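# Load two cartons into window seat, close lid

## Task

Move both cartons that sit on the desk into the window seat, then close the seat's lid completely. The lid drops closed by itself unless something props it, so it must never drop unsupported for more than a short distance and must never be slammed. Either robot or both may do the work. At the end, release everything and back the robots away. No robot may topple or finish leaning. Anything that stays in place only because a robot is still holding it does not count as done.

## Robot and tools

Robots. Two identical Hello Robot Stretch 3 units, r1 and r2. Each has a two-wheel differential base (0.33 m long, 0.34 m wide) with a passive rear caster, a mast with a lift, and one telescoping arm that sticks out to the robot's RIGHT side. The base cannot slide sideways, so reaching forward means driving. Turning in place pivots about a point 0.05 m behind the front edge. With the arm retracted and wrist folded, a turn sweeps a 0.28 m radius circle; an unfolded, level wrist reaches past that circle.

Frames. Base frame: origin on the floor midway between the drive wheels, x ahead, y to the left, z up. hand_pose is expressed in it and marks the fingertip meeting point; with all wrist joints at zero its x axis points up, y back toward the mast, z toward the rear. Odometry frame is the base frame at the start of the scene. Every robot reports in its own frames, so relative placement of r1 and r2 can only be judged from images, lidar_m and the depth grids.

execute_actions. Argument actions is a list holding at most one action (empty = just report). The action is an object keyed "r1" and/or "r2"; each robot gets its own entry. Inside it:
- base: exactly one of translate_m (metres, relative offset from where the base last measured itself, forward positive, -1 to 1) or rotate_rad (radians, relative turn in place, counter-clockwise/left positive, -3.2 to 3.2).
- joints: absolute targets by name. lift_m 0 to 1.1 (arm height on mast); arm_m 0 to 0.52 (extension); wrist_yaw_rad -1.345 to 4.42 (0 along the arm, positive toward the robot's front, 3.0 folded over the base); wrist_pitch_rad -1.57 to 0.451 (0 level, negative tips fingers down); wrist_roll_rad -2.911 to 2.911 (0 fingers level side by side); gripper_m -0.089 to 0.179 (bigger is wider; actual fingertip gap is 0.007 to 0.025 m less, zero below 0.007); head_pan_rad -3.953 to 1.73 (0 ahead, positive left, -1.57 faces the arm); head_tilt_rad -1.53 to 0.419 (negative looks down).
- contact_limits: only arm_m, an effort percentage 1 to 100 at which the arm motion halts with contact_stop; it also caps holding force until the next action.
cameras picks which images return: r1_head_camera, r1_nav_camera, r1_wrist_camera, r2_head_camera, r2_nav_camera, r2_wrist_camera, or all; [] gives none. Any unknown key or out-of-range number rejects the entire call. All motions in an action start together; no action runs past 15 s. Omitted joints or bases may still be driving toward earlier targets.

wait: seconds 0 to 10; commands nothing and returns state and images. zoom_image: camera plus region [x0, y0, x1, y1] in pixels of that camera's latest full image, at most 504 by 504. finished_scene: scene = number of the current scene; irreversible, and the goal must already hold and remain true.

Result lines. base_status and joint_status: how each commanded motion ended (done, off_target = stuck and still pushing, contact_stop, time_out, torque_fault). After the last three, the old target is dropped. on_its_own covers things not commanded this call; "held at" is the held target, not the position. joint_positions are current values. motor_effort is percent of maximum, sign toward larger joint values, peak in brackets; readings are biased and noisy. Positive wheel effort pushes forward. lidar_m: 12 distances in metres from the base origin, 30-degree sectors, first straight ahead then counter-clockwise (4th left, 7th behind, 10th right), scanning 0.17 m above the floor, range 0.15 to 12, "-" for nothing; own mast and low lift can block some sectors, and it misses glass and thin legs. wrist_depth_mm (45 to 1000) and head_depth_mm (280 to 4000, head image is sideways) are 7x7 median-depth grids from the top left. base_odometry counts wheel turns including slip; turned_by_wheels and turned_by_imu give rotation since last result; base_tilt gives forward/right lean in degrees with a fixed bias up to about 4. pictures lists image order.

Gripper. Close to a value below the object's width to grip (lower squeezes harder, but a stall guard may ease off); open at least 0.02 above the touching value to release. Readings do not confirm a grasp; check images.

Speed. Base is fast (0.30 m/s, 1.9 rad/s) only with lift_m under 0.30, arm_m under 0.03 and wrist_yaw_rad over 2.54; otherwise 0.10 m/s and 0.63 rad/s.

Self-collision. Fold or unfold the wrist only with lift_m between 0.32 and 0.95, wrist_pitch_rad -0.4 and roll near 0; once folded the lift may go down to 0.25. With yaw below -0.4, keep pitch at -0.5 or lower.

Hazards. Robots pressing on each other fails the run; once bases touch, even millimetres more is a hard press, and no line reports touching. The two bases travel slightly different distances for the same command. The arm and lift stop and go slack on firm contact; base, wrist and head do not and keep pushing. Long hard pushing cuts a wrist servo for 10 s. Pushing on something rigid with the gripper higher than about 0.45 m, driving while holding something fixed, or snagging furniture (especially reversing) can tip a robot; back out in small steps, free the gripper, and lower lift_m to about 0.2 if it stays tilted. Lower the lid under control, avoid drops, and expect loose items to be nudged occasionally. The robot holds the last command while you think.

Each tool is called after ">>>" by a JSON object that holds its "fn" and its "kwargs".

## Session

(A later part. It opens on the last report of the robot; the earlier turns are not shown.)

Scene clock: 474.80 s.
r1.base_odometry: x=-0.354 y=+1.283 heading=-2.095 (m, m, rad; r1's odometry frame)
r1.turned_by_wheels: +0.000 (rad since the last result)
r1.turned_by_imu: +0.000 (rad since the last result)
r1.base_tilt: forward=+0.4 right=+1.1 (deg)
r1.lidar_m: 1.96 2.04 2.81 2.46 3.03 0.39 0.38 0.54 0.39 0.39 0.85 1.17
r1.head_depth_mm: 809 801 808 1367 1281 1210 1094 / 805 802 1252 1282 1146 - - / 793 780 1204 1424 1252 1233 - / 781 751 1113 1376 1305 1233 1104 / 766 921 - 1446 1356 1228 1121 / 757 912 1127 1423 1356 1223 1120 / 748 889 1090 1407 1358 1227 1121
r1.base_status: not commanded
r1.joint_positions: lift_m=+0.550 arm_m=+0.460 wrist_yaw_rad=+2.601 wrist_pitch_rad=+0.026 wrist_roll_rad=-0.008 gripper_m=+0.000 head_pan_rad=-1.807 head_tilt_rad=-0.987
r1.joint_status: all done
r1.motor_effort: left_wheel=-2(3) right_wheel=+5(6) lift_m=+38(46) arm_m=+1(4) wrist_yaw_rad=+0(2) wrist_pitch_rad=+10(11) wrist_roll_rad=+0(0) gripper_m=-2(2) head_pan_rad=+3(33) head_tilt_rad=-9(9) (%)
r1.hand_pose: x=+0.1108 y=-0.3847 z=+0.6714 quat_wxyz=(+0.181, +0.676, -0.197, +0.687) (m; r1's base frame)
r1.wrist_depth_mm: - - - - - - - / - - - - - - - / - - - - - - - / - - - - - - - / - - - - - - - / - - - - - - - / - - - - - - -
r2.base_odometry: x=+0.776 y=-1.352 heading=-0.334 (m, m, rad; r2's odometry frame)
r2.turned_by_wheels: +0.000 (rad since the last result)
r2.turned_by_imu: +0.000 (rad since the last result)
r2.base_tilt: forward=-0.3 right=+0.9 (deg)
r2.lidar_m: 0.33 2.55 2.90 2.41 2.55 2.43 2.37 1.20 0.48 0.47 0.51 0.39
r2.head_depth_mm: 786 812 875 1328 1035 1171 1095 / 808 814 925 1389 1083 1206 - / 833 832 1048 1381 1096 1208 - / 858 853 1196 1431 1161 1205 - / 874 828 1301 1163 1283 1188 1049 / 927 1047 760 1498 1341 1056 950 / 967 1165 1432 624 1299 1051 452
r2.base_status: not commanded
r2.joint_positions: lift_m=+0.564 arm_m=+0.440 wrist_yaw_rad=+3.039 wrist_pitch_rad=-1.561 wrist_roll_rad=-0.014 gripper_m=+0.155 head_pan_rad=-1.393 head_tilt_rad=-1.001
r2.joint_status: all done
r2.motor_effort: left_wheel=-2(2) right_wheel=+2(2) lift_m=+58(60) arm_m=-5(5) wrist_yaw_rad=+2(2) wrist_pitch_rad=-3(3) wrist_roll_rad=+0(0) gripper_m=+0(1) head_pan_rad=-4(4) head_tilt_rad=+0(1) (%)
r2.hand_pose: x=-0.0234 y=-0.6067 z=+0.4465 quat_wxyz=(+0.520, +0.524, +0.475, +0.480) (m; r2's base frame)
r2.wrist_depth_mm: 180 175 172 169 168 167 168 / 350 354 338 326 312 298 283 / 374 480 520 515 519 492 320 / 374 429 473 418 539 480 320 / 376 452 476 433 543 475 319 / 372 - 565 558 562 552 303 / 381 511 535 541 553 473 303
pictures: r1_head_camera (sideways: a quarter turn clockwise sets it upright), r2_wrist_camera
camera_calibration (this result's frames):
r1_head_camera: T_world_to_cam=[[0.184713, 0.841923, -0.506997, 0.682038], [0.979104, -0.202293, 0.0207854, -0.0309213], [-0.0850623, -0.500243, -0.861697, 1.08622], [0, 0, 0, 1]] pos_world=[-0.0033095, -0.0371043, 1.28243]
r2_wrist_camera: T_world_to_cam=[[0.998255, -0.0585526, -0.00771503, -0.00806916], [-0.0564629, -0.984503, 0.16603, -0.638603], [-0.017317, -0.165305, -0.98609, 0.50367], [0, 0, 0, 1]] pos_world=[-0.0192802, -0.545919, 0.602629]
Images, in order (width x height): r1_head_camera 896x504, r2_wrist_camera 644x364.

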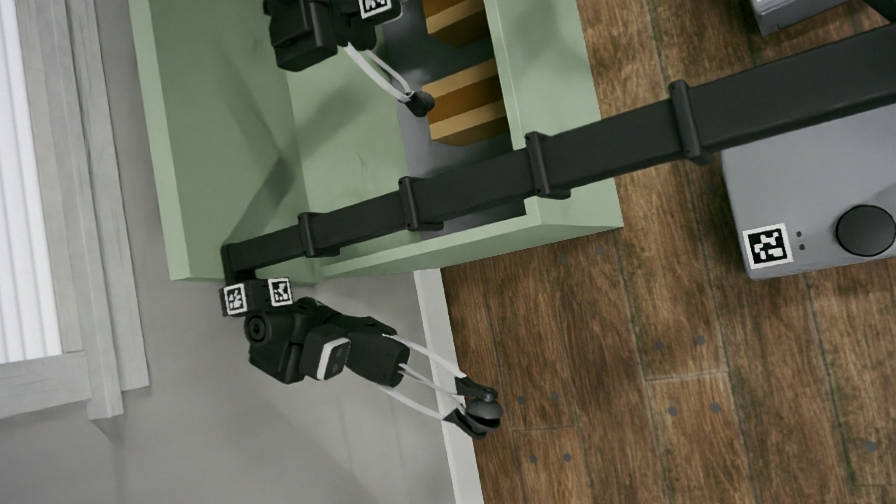

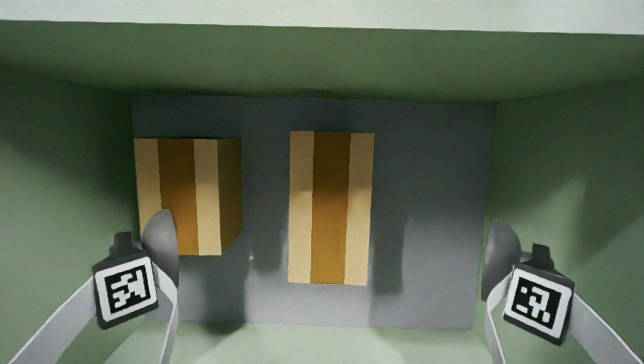

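>>> {"fn": "execute_actions", "kwargs": {"actions": [{"r2":{"joints":{"arm_m":0.24}},"r1":{"joints":{"arm_m":0.31,"lift_m":0.40}}}], "cameras": ["r1_head_camera"]}}

>>> {"fn": "execute_actions", "kwargs": {"actions": [{"r2":{"base":{"translate_m":-0.12},"joints":{"arm_m":0.1}},"r1":{"joints":{"arm_m":0.24,"lift_m":0.275}}}], "cameras": ["r1_head_camera"]}}

>>> {"fn": "execute_actions", "kwargs": {"actions": [{"r2":{"joints":{"arm_m":0.05}},"r1":{"joints":{"arm_m":0.209,"lift_m":0.266}}}], "cameras": ["r1_head_camera"]}}

Scene clock: 501.37 s.
r1.base_odometry: x=-0.354 y=+1.283 heading=-2.095 (m, m, rad; r1's odometry frame)
r1.turned_by_wheels: +0.000 (rad since the last result)
r1.turned_by_imu: +0.000 (rad since the last result)
r1.base_tilt: forward=+0.6 right=+1.3 (deg)
r1.lidar_m: 1.96 2.04 2.80 2.46 3.01 0.39 0.38 0.54 0.39 0.39 0.86 1.17
r1.head_depth_mm: 809 1040 919 1292 1276 1212 1121 / 801 1012 958 1262 1183 1228 - / 793 984 1000 1376 1095 1228 - / 781 959 1082 1006 1316 1235 1101 / 765 935 1163 1418 1338 1222 1118 / 756 911 1123 1440 1357 1226 1122 / 748 886 1087 1403 1359 1233 1121
r1.base_status: not commanded
r1.joint_positions: lift_m=+0.400 arm_m=+0.310 wrist_yaw_rad=+2.601 wrist_pitch_rad=+0.026 wrist_roll_rad=-0.008 gripper_m=+0.000 head_pan_rad=-1.807 head_tilt_rad=-0.988
r1.joint_status: all done
r1.motor_effort: left_wheel=-3(3) right_wheel=+4(5) lift_m=+56(56) arm_m=-1(6) wrist_yaw_rad=-2(1) wrist_pitch_rad=+11(11) wrist_roll_rad=+0(0) gripper_m=-2(3) head_pan_rad=+3(4) head_tilt_rad=-8(9) (%)
r1.hand_pose: x=+0.1108 y=-0.2349 z=+0.5209 quat_wxyz=(+0.181, +0.676, -0.197, +0.687) (m; r1's base frame)
r1.wrist_depth_mm: - - - - - - - / - - - - - - - / - - - - - - - / - - - - - - - / - - - - - - - / - - - - - - - / - - - 933 918 905 897
r2.base_odometry: x=+0.776 y=-1.352 heading=-0.334 (m, m, rad; r2's odometry frame)
r2.turned_by_wheels: +0.000 (rad since the last result)
r2.turned_by_imu: +0.000 (rad since the last result)
r2.base_tilt: forward=-0.4 right=+0.9 (deg)
r2.lidar_m: 0.33 2.55 2.90 2.41 2.56 2.42 2.38 1.20 0.48 0.47 0.51 0.39
r2.head_depth_mm: 786 922 1057 848 1034 1177 1090 / 812 955 1079 816 1109 1207 - / 838 990 1097 799 1145 1207 - / 854 1031 1045 1415 1184 1206 - / 873 1068 1005 1103 1282 1195 1049 / 924 1117 1314 846 1330 1055 931 / 971 1173 1488 1438 707 672 562
r2.base_status: not commanded
r2.joint_positions: lift_m=+0.564 arm_m=+0.240 wrist_yaw_rad=+3.039 wrist_pitch_rad=-1.561 wrist_roll_rad=-0.014 gripper_m=+0.155 head_pan_rad=-1.393 head_tilt_rad=-1.001
r2.joint_status: all done
r2.motor_effort: left_wheel=-2(2) right_wheel=+2(2) lift_m=+57(57) arm_m=-5(6) wrist_yaw_rad=+2(2) wrist_pitch_rad=-2(3) wrist_roll_rad=-1(0) gripper_m=+1(0) head_pan_rad=-4(3) head_tilt_rad=+1(1) (%)
r2.hand_pose: x=-0.0234 y=-0.4067 z=+0.4465 quat_wxyz=(+0.520, +0.524, +0.475, +0.480) (m; r2's base frame)
r2.wrist_depth_mm: 559 556 559 558 528 408 406 / 576 573 567 576 566 476 447 / 589 591 590 579 567 577 578 / 611 607 601 599 586 597 586 / 369 409 382 391 399 455 606 / 256 - 255 260 262 266 274 / 204 201 202 200 199 198 201
pictures: r1_head_camera (sideways: a quarter turn clockwise sets it upright)
camera_calibration (this result's frames):
r1_head_camera: T_world_to_cam=[[0.184583, 0.842037, -0.506856, 0.681855], [0.97914, -0.202122, 0.0207907, -0.0309285], [-0.0849403, -0.500121, -0.86178, 1.08633], [0, 0, 0, 1]] pos_world=[-0.00330215, -0.0371029, 1.28242]
Images, in order (width x height): r1_head_camera 896x504.

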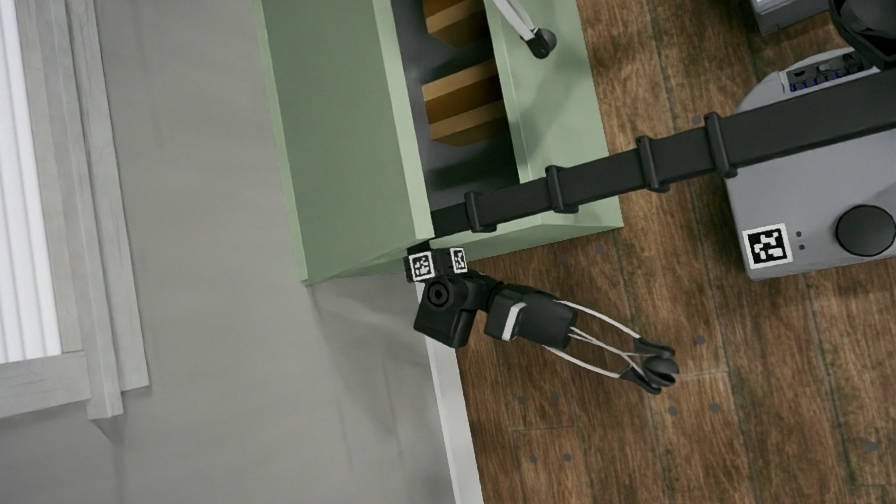

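Scene clock: 503.67 s.
r1.base_odometry: x=-0.354 y=+1.283 heading=-2.095 (m, m, rad; r1's odometry frame)
r1.turned_by_wheels: +0.000 (rad since the last result)
r1.turned_by_imu: +0.000 (rad since the last result)
r1.base_tilt: forward=+0.6 right=+1.1 (deg)
r1.lidar_m: 1.96 2.04 2.80 2.45 3.02 0.62 0.50 0.54 0.39 0.39 0.85 1.18
r1.head_depth_mm: 812 1046 1065 909 1274 1215 1135 / 800 1016 1079 900 1182 1232 - / 794 987 1091 908 1056 1239 - / 781 962 1101 1103 1293 1235 1102 / 768 936 1162 1448 1355 1222 1117 / 756 910 1126 1442 1359 1226 1119 / 748 889 1086 1407 1363 1239 1121
r1.base_status: not commanded
r1.joint_positions: lift_m=+0.275 arm_m=+0.240 wrist_yaw_rad=+2.601 wrist_pitch_rad=+0.026 wrist_roll_rad=-0.008 gripper_m=+0.000 head_pan_rad=-1.807 head_tilt_rad=-0.988
r1.joint_status: all done
r1.motor_effort: left_wheel=-2(2) right_wheel=+3(5) lift_m=+56(59) arm_m=+2(7) wrist_yaw_rad=-1(0) wrist_pitch_rad=+11(11) wrist_roll_rad=+0(0) gripper_m=-3(3) head_pan_rad=+4(4) head_tilt_rad=-9(9) (%)
r1.hand_pose: x=+0.1108 y=-0.1646 z=+0.3958 quat_wxyz=(+0.181, +0.676, -0.197, +0.687) (m; r1's base frame)
r1.wrist_depth_mm: - - - - - - - / - - - - - - - / - - - - - - - / - - - - - - - / - - - - - - - / - - - - - 949 933 / 841 796 741 750 706 712 709
r2.base_odometry: x=+0.663 y=-1.313 heading=-0.334 (m, m, rad; r2's odometry frame)
r2.turned_by_wheels: +0.000 (rad since the last result)
r2.turned_by_imu: -0.001 (rad since the last result)
r2.base_tilt: forward=-0.3 right=+0.9 (deg)
r2.lidar_m: 0.45 2.68 2.44 2.53 2.96 2.30 2.26 1.18 0.47 0.46 0.49 0.51
r2.head_depth_mm: 776 910 1075 958 860 1211 1094 / 800 943 1097 946 853 1197 - / 828 981 1115 935 942 1187 - / 847 1020 1142 932 1089 1199 - / 871 1060 1135 948 1234 1203 1093 / 895 1115 1299 967 1304 1102 1057 / 954 1160 1466 1003 1306 1058 955
r2.base_status: done
r2.joint_positions: lift_m=+0.564 arm_m=+0.100 wrist_yaw_rad=+3.039 wrist_pitch_rad=-1.561 wrist_roll_rad=-0.014 gripper_m=+0.155 head_pan_rad=-1.393 head_tilt_rad=-1.001
r2.joint_status: all done
r2.motor_effort: left_wheel=-1(7) right_wheel=+2(2) lift_m=+58(57) arm_m=-5(7) wrist_yaw_rad=+2(2) wrist_pitch_rad=-3(3) wrist_roll_rad=+0(1) gripper_m=+0(0) head_pan_rad=-4(4) head_tilt_rad=+1(1) (%)
r2.hand_pose: x=-0.0234 y=-0.2667 z=+0.4465 quat_wxyz=(+0.520, +0.524, +0.475, +0.480) (m; r2's base frame)
r2.wrist_depth_mm: 560 562 - - 554 466 406 / 565 569 - - 569 465 417 / 583 582 581 585 578 523 427 / 605 603 594 598 590 594 595 / 625 623 609 612 616 603 610 / 638 - 511 520 526 533 621 / 661 643 389 394 398 384 407
pictures: r1_head_camera (sideways: a quarter turn clockwise sets it upright)
camera_calibration (this result's frames):
r1_head_camera: T_world_to_cam=[[0.184583, 0.842039, -0.506853, 0.681851], [0.97914, -0.202122, 0.0207908, -0.0309286], [-0.0849393, -0.500118, -0.861782, 1.08633], [0, 0, 0, 1]] pos_world=[-0.00330211, -0.0371028, 1.28242]
Images, in order (width x height): r1_head_camera 896x504.

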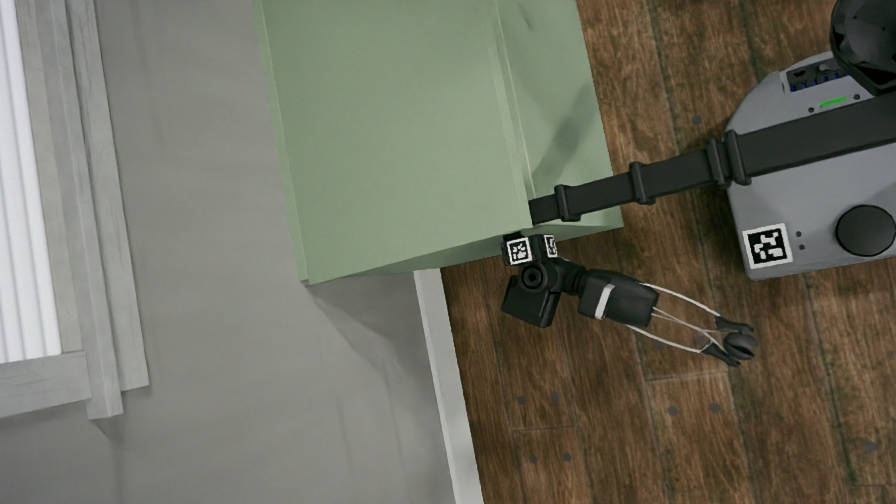

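Scene clock: 505.13 s.
r1.base_odometry: x=-0.354 y=+1.283 heading=-2.095 (m, m, rad; r1's odometry frame)
r1.turned_by_wheels: +0.000 (rad since the last result)
r1.turned_by_imu: +0.000 (rad since the last result)
r1.base_tilt: forward=+0.6 right=+1.1 (deg)
r1.lidar_m: 1.96 2.04 2.81 2.45 3.03 0.62 0.50 0.54 0.39 0.39 0.86 1.18
r1.head_depth_mm: 808 1043 1072 924 1279 1211 1136 / 803 1014 1082 915 1186 1233 - / 794 985 1090 922 1076 1238 - / 777 961 1102 1104 1294 1226 1098 / 767 935 1158 1438 1353 1226 1116 / 757 912 1121 1444 1358 1229 1120 / 750 888 1089 1404 1359 1228 1122
r1.base_status: not commanded
r1.joint_positions: lift_m=+0.265 arm_m=+0.210 wrist_yaw_rad=+2.601 wrist_pitch_rad=+0.026 wrist_roll_rad=-0.008 gripper_m=+0.000 head_pan_rad=-1.807 head_tilt_rad=-0.988
r1.joint_status: all done
r1.motor_effort: left_wheel=+1(2) right_wheel=+0(3) lift_m=+57(59) arm_m=-7(9) wrist_yaw_rad=+0(0) wrist_pitch_rad=+11(11) wrist_roll_rad=+0(0) gripper_m=-2(3) head_pan_rad=+4(3) head_tilt_rad=-9(9) (%)
r1.hand_pose: x=+0.1108 y=-0.1344 z=+0.3868 quat_wxyz=(+0.181, +0.676, -0.197, +0.687) (m; r1's base frame)
r1.wrist_depth_mm: - - - - - - - / - - - - - - - / - - - - - - - / - - - - - - - / - - - - - - - / - - - - - 927 903 / 786 761 768 719 701 695 697
r2.base_odometry: x=+0.663 y=-1.313 heading=-0.334 (m, m, rad; r2's odometry frame)
r2.turned_by_wheels: +0.000 (rad since the last result)
r2.turned_by_imu: +0.000 (rad since the last result)
r2.base_tilt: forward=-0.4 right=+0.9 (deg)
r2.lidar_m: 0.45 2.68 2.43 2.53 2.96 2.29 2.26 1.19 0.47 0.46 0.49 0.51
r2.head_depth_mm: 777 910 1078 963 910 1209 1097 / 800 941 1097 958 941 - - / 826 982 1121 951 996 - - / 851 1022 1141 937 1090 1182 - / 872 1060 1136 962 1235 1200 1090 / 894 1104 1323 979 1302 1094 1059 / 959 1159 1468 1009 1304 1057 951
r2.base_status: not commanded
r2.joint_positions: lift_m=+0.564 arm_m=+0.050 wrist_yaw_rad=+3.039 wrist_pitch_rad=-1.561 wrist_roll_rad=-0.014 gripper_m=+0.155 head_pan_rad=-1.393 head_tilt_rad=-1.001
r2.joint_status: all done
r2.motor_effort: left_wheel=-1(1) right_wheel=+2(2) lift_m=+57(57) arm_m=-5(4) wrist_yaw_rad=+2(2) wrist_pitch_rad=-3(3) wrist_roll_rad=-1(1) gripper_m=+1(0) head_pan_rad=-4(4) head_tilt_rad=+1(1) (%)
r2.hand_pose: x=-0.0234 y=-0.2167 z=+0.4465 quat_wxyz=(+0.520, +0.524, +0.475, +0.480) (m; r2's base frame)
r2.wrist_depth_mm: 555 557 - - 559 534 407 / 575 570 - - 563 470 413 / 586 580 591 578 582 482 420 / 604 602 610 602 605 594 435 / 613 612 610 610 615 607 607 / 645 - 628 611 625 620 618 / 656 662 465 464 468 458 627
pictures: r1_head_camera (sideways: a quarter turn clockwise sets it upright)
camera_calibration (this result's frames):
r1_head_camera: T_world_to_cam=[[0.184583, 0.842042, -0.506847, 0.681843], [0.97914, -0.202121, 0.020791, -0.0309289], [-0.0849378, -0.500112, -0.861785, 1.08634], [0, 0, 0, 1]] pos_world=[-0.00330208, -0.0371027, 1.28242]
Images, in order (width x height): r1_head_camera 896x504.

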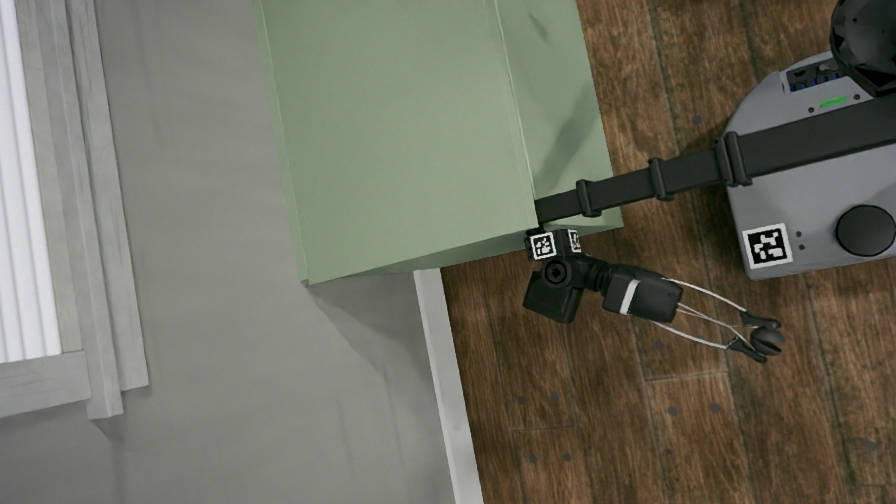

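>>> {"fn": "execute_actions", "kwargs": {"actions": [{"r1":{"joints":{"arm_m":0.208,"lift_m":0.202}}}], "cameras": []}}

Scene clock: 509.83 s.
r1.base_odometry: x=-0.354 y=+1.283 heading=-2.095 (m, m, rad; r1's odometry frame)
r1.turned_by_wheels: +0.000 (rad since the last result)
r1.turned_by_imu: +0.000 (rad since the last result)
r1.base_tilt: forward=+0.6 right=+1.1 (deg)
r1.lidar_m: 1.96 2.04 2.81 2.46 3.03 0.62 0.50 0.54 0.39 0.39 0.85 1.17
r1.head_depth_mm: 812 1044 1099 972 1284 1213 1136 / 803 1012 1104 974 1181 1232 - / 792 987 1105 982 1053 1234 - / 779 962 1104 1036 1297 1220 1103 / 768 934 1157 1440 1347 1229 1120 / 756 911 1127 1443 1356 1227 1120 / 748 886 1091 1411 1366 1229 1121
r1.base_status: not commanded
r1.joint_positions: lift_m=+0.202 arm_m=+0.208 wrist_yaw_rad=+2.601 wrist_pitch_rad=+0.026 wrist_roll_rad=-0.008 gripper_m=+0.000 head_pan_rad=-1.807 head_tilt_rad=-0.988
r1.joint_status: all done
r1.motor_effort: left_wheel=+1(1) right_wheel=+0(2) lift_m=+45(55) arm_m=+0(6) wrist_yaw_rad=-2(3) wrist_pitch_rad=+11(11) wrist_roll_rad=+0(0) gripper_m=-2(2) head_pan_rad=+4(3) head_tilt_rad=-9(8) (%)
r1.hand_pose: x=+0.1108 y=-0.1328 z=+0.3232 quat_wxyz=(+0.181, +0.676, -0.197, +0.687) (m; r1's base frame)
r1.wrist_depth_mm: - - - - - - - / - - - - - - - / - - - - - - - / - - - - - - - / - - - - - - - / 963 913 869 - 887 800 761 / 677 716 657 629 606 597 582
r2.base_odometry: x=+0.663 y=-1.313 heading=-0.334 (m, m, rad; r2's odometry frame)
r2.turned_by_wheels: +0.000 (rad since the last result)
r2.turned_by_imu: +0.000 (rad since the last result)
r2.base_tilt: forward=-0.3 right=+0.9 (deg)
r2.lidar_m: 0.45 2.68 2.43 2.52 2.96 2.29 2.26 1.18 0.47 0.46 0.49 0.51
r2.head_depth_mm: 776 910 1090 1008 934 1210 1092 / 801 946 1105 1008 934 - - / 827 980 1116 1009 999 - - / 850 1022 1140 1005 1083 1186 - / 870 1063 1156 999 1246 1211 1093 / 897 1107 1338 1021 1295 1098 1061 / 957 1155 1464 1525 1058 1057 939
r2.base_status: not commanded
r2.joint_positions: lift_m=+0.564 arm_m=+0.050 wrist_yaw_rad=+3.039 wrist_pitch_rad=-1.561 wrist_roll_rad=-0.014 gripper_m=+0.155 head_pan_rad=-1.393 head_tilt_rad=-1.001
r2.joint_status: not commanded
r2.motor_effort: left_wheel=-1(1) right_wheel=+2(2) lift_m=+58(57) arm_m=-5(5) wrist_yaw_rad=+2(2) wrist_pitch_rad=-3(3) wrist_roll_rad=+0(0) gripper_m=+0(0) head_pan_rad=-4(4) head_tilt_rad=+1(1) (%)
r2.hand_pose: x=-0.0234 y=-0.2167 z=+0.4465 quat_wxyz=(+0.520, +0.524, +0.475, +0.480) (m; r2's base frame)
r2.wrist_depth_mm: 562 564 - - 557 526 403 / 574 582 - - 567 470 414 / 593 585 592 581 586 486 428 / 606 600 593 604 600 592 437 / 612 621 610 612 597 609 603 / 642 - 626 618 620 619 618 / 651 656 467 470 471 457 632
pictures: none
No camera images: the call's "cameras" was empty. Leave "cameras" out to get every camera's image.

Just seating. Drop away and retreat.

>>> {"fn": "execute_actions", "kwargs": {"actions": [{"r1":{"base":{"translate_m":0.2},"joints":{"arm_m":0.06,"lift_m":0.185}},"r2":{"base":{"translate_m":-0.2},"joints":{"arm_m":0.0,"head_pan_rad":-0.9}}}], "cameras": ["r2_head_camera","r1_head_camera"]}}

Scene clock: 518.73 s.
r1.base_odometry: x=-0.454 y=+1.110 heading=-2.095 (m, m, rad; r1's odometry frame)
r1.turned_by_wheels: +0.000 (rad since the last result)
r1.turned_by_imu: +0.000 (rad since the last result)
r1.base_tilt: forward=+0.7 right=+1.1 (deg)
r1.lidar_m: 1.76 1.83 2.52 2.47 3.02 3.06 0.89 0.54 0.48 0.82 0.86 1.18
r1.head_depth_mm: 812 1044 1096 973 1279 1213 1137 / 804 1016 1099 1009 1274 1230 - / 794 989 1187 1440 1349 1235 - / 792 963 1202 1463 1353 - - / 784 937 1163 1440 1353 1226 1121 / 767 912 1126 1444 1362 1227 1125 / 753 890 1091 1409 1360 1234 1126
r1.base_status: done
r1.joint_positions: lift_m=+0.185 arm_m=+0.060 wrist_yaw_rad=+2.601 wrist_pitch_rad=+0.026 wrist_roll_rad=-0.008 gripper_m=+0.000 head_pan_rad=-1.807 head_tilt_rad=-0.988
r1.joint_status: all done
r1.motor_effort: left_wheel=+0(3) right_wheel=+1(8) lift_m=+29(42) arm_m=-5(3) wrist_yaw_rad=-2(2) wrist_pitch_rad=+11(11) wrist_roll_rad=+0(0) gripper_m=-3(2) head_pan_rad=+4(4) head_tilt_rad=-8(9) (%)
r1.hand_pose: x=+0.1108 y=+0.0148 z=+0.3067 quat_wxyz=(+0.181, +0.676, -0.197, +0.687) (m; r1's base frame)
r1.wrist_depth_mm: - - - - - - - / - - - - - - - / - - - - - - - / - - - - - - - / - - - - - - - / 894 865 850 - 823 750 747 / 641 630 609 583 567 563 568
r2.base_odometry: x=+0.474 y=-1.247 heading=-0.334 (m, m, rad; r2's odometry frame)
r2.turned_by_wheels: +0.000 (rad since the last result)
r2.turned_by_imu: -0.001 (rad since the last result)
r2.base_tilt: forward=-0.3 right=+0.9 (deg)
r2.lidar_m: 0.85 2.89 2.50 2.49 2.69 2.09 2.06 1.17 0.91 0.45 0.48 0.70
r2.head_depth_mm: 851 987 1110 1011 888 1194 - / 919 1086 1163 1011 935 1191 - / 1021 1205 1160 1006 1146 1245 - / 1152 1361 1156 1065 1325 1201 1109 / 1293 1568 1718 1449 1344 1201 1090 / 1465 1823 1769 1529 1346 1201 1090 / 1689 2003 1754 1340 1257 1203 1084
r2.base_status: done
r2.joint_positions: lift_m=+0.564 arm_m=+0.000 wrist_yaw_rad=+3.039 wrist_pitch_rad=-1.561 wrist_roll_rad=-0.014 gripper_m=+0.155 head_pan_rad=-0.907 head_tilt_rad=-1.001
r2.joint_status: all done
r2.motor_effort: left_wheel=-1(7) right_wheel=+2(4) lift_m=+57(57) arm_m=-5(4) wrist_yaw_rad=+2(2) wrist_pitch_rad=-3(3) wrist_roll_rad=+0(0) gripper_m=+1(1) head_pan_rad=+4(32) head_tilt_rad=+1(1) (%)
r2.hand_pose: x=-0.0234 y=-0.1667 z=+0.4465 quat_wxyz=(+0.520, +0.524, +0.475, +0.480) (m; r2's base frame)
r2.wrist_depth_mm: 563 559 - - 559 546 544 / 583 578 - - 565 574 563 / 586 587 - - 581 577 577 / 602 598 610 599 602 586 590 / 622 620 618 602 611 610 600 / 633 - 635 631 628 621 619 / 660 659 646 638 532 499 540
pictures: r1_head_camera (sideways: a quarter turn clockwise sets it upright), r2_head_camera (sideways: a quarter turn clockwise sets it upright)
camera_calibration (this result's frames):
r1_head_camera: T_world_to_cam=[[0.184509, 0.842088, -0.506799, 0.68178], [0.979159, -0.202029, 0.0207929, -0.0309314], [-0.0848786, -0.500073, -0.861814, 1.08637], [0, 0, 0, 1]] pos_world=[-0.00329827, -0.0371026, 1.28242]
r2_head_camera: T_world_to_cam=[[-0.530938, 0.615871, -0.582073, 0.774931], [0.75852, 0.651645, -0.00240088, -0.000106009], [0.377826, -0.442788, -0.813133, 1.01778], [0, 0, 0, 1]] pos_world=[0.0269772, -0.026528, 1.27865]
Images, in order (width x height): r1_head_camera 896x504, r2_head_camera 896x504.

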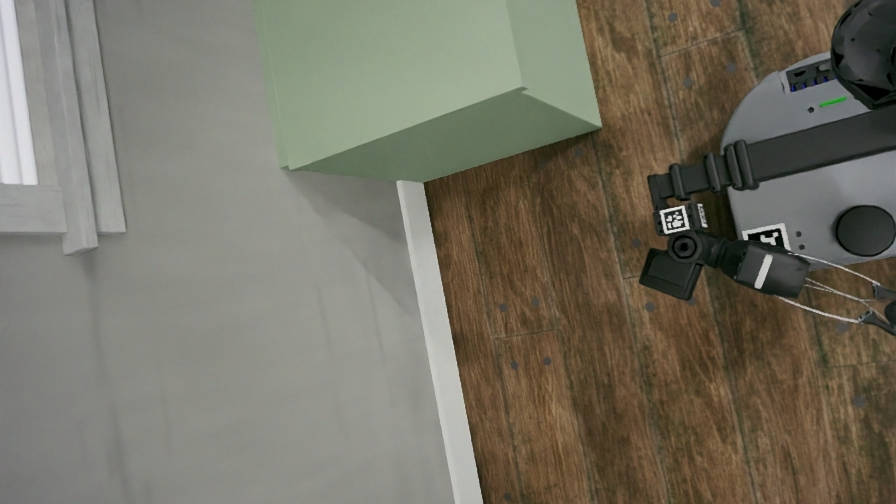

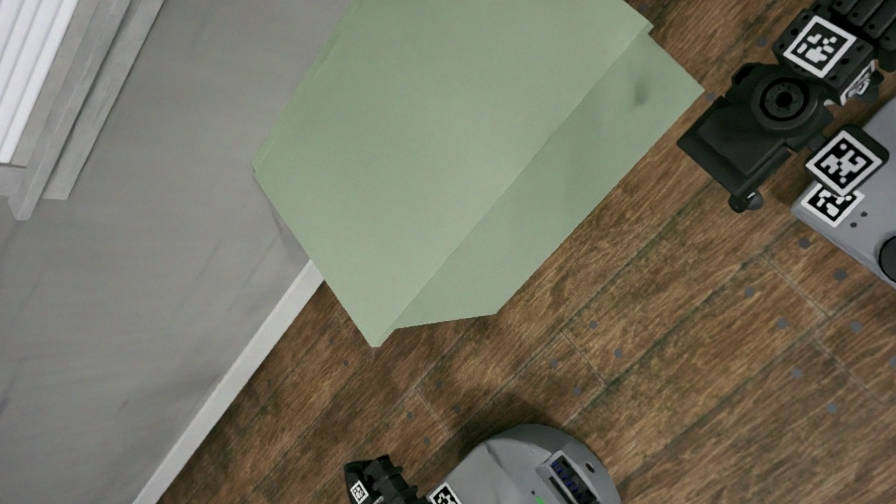

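>>> {"fn": "finished_scene", "kwargs": {"scene": 2}}

The scene is finished: the task was done.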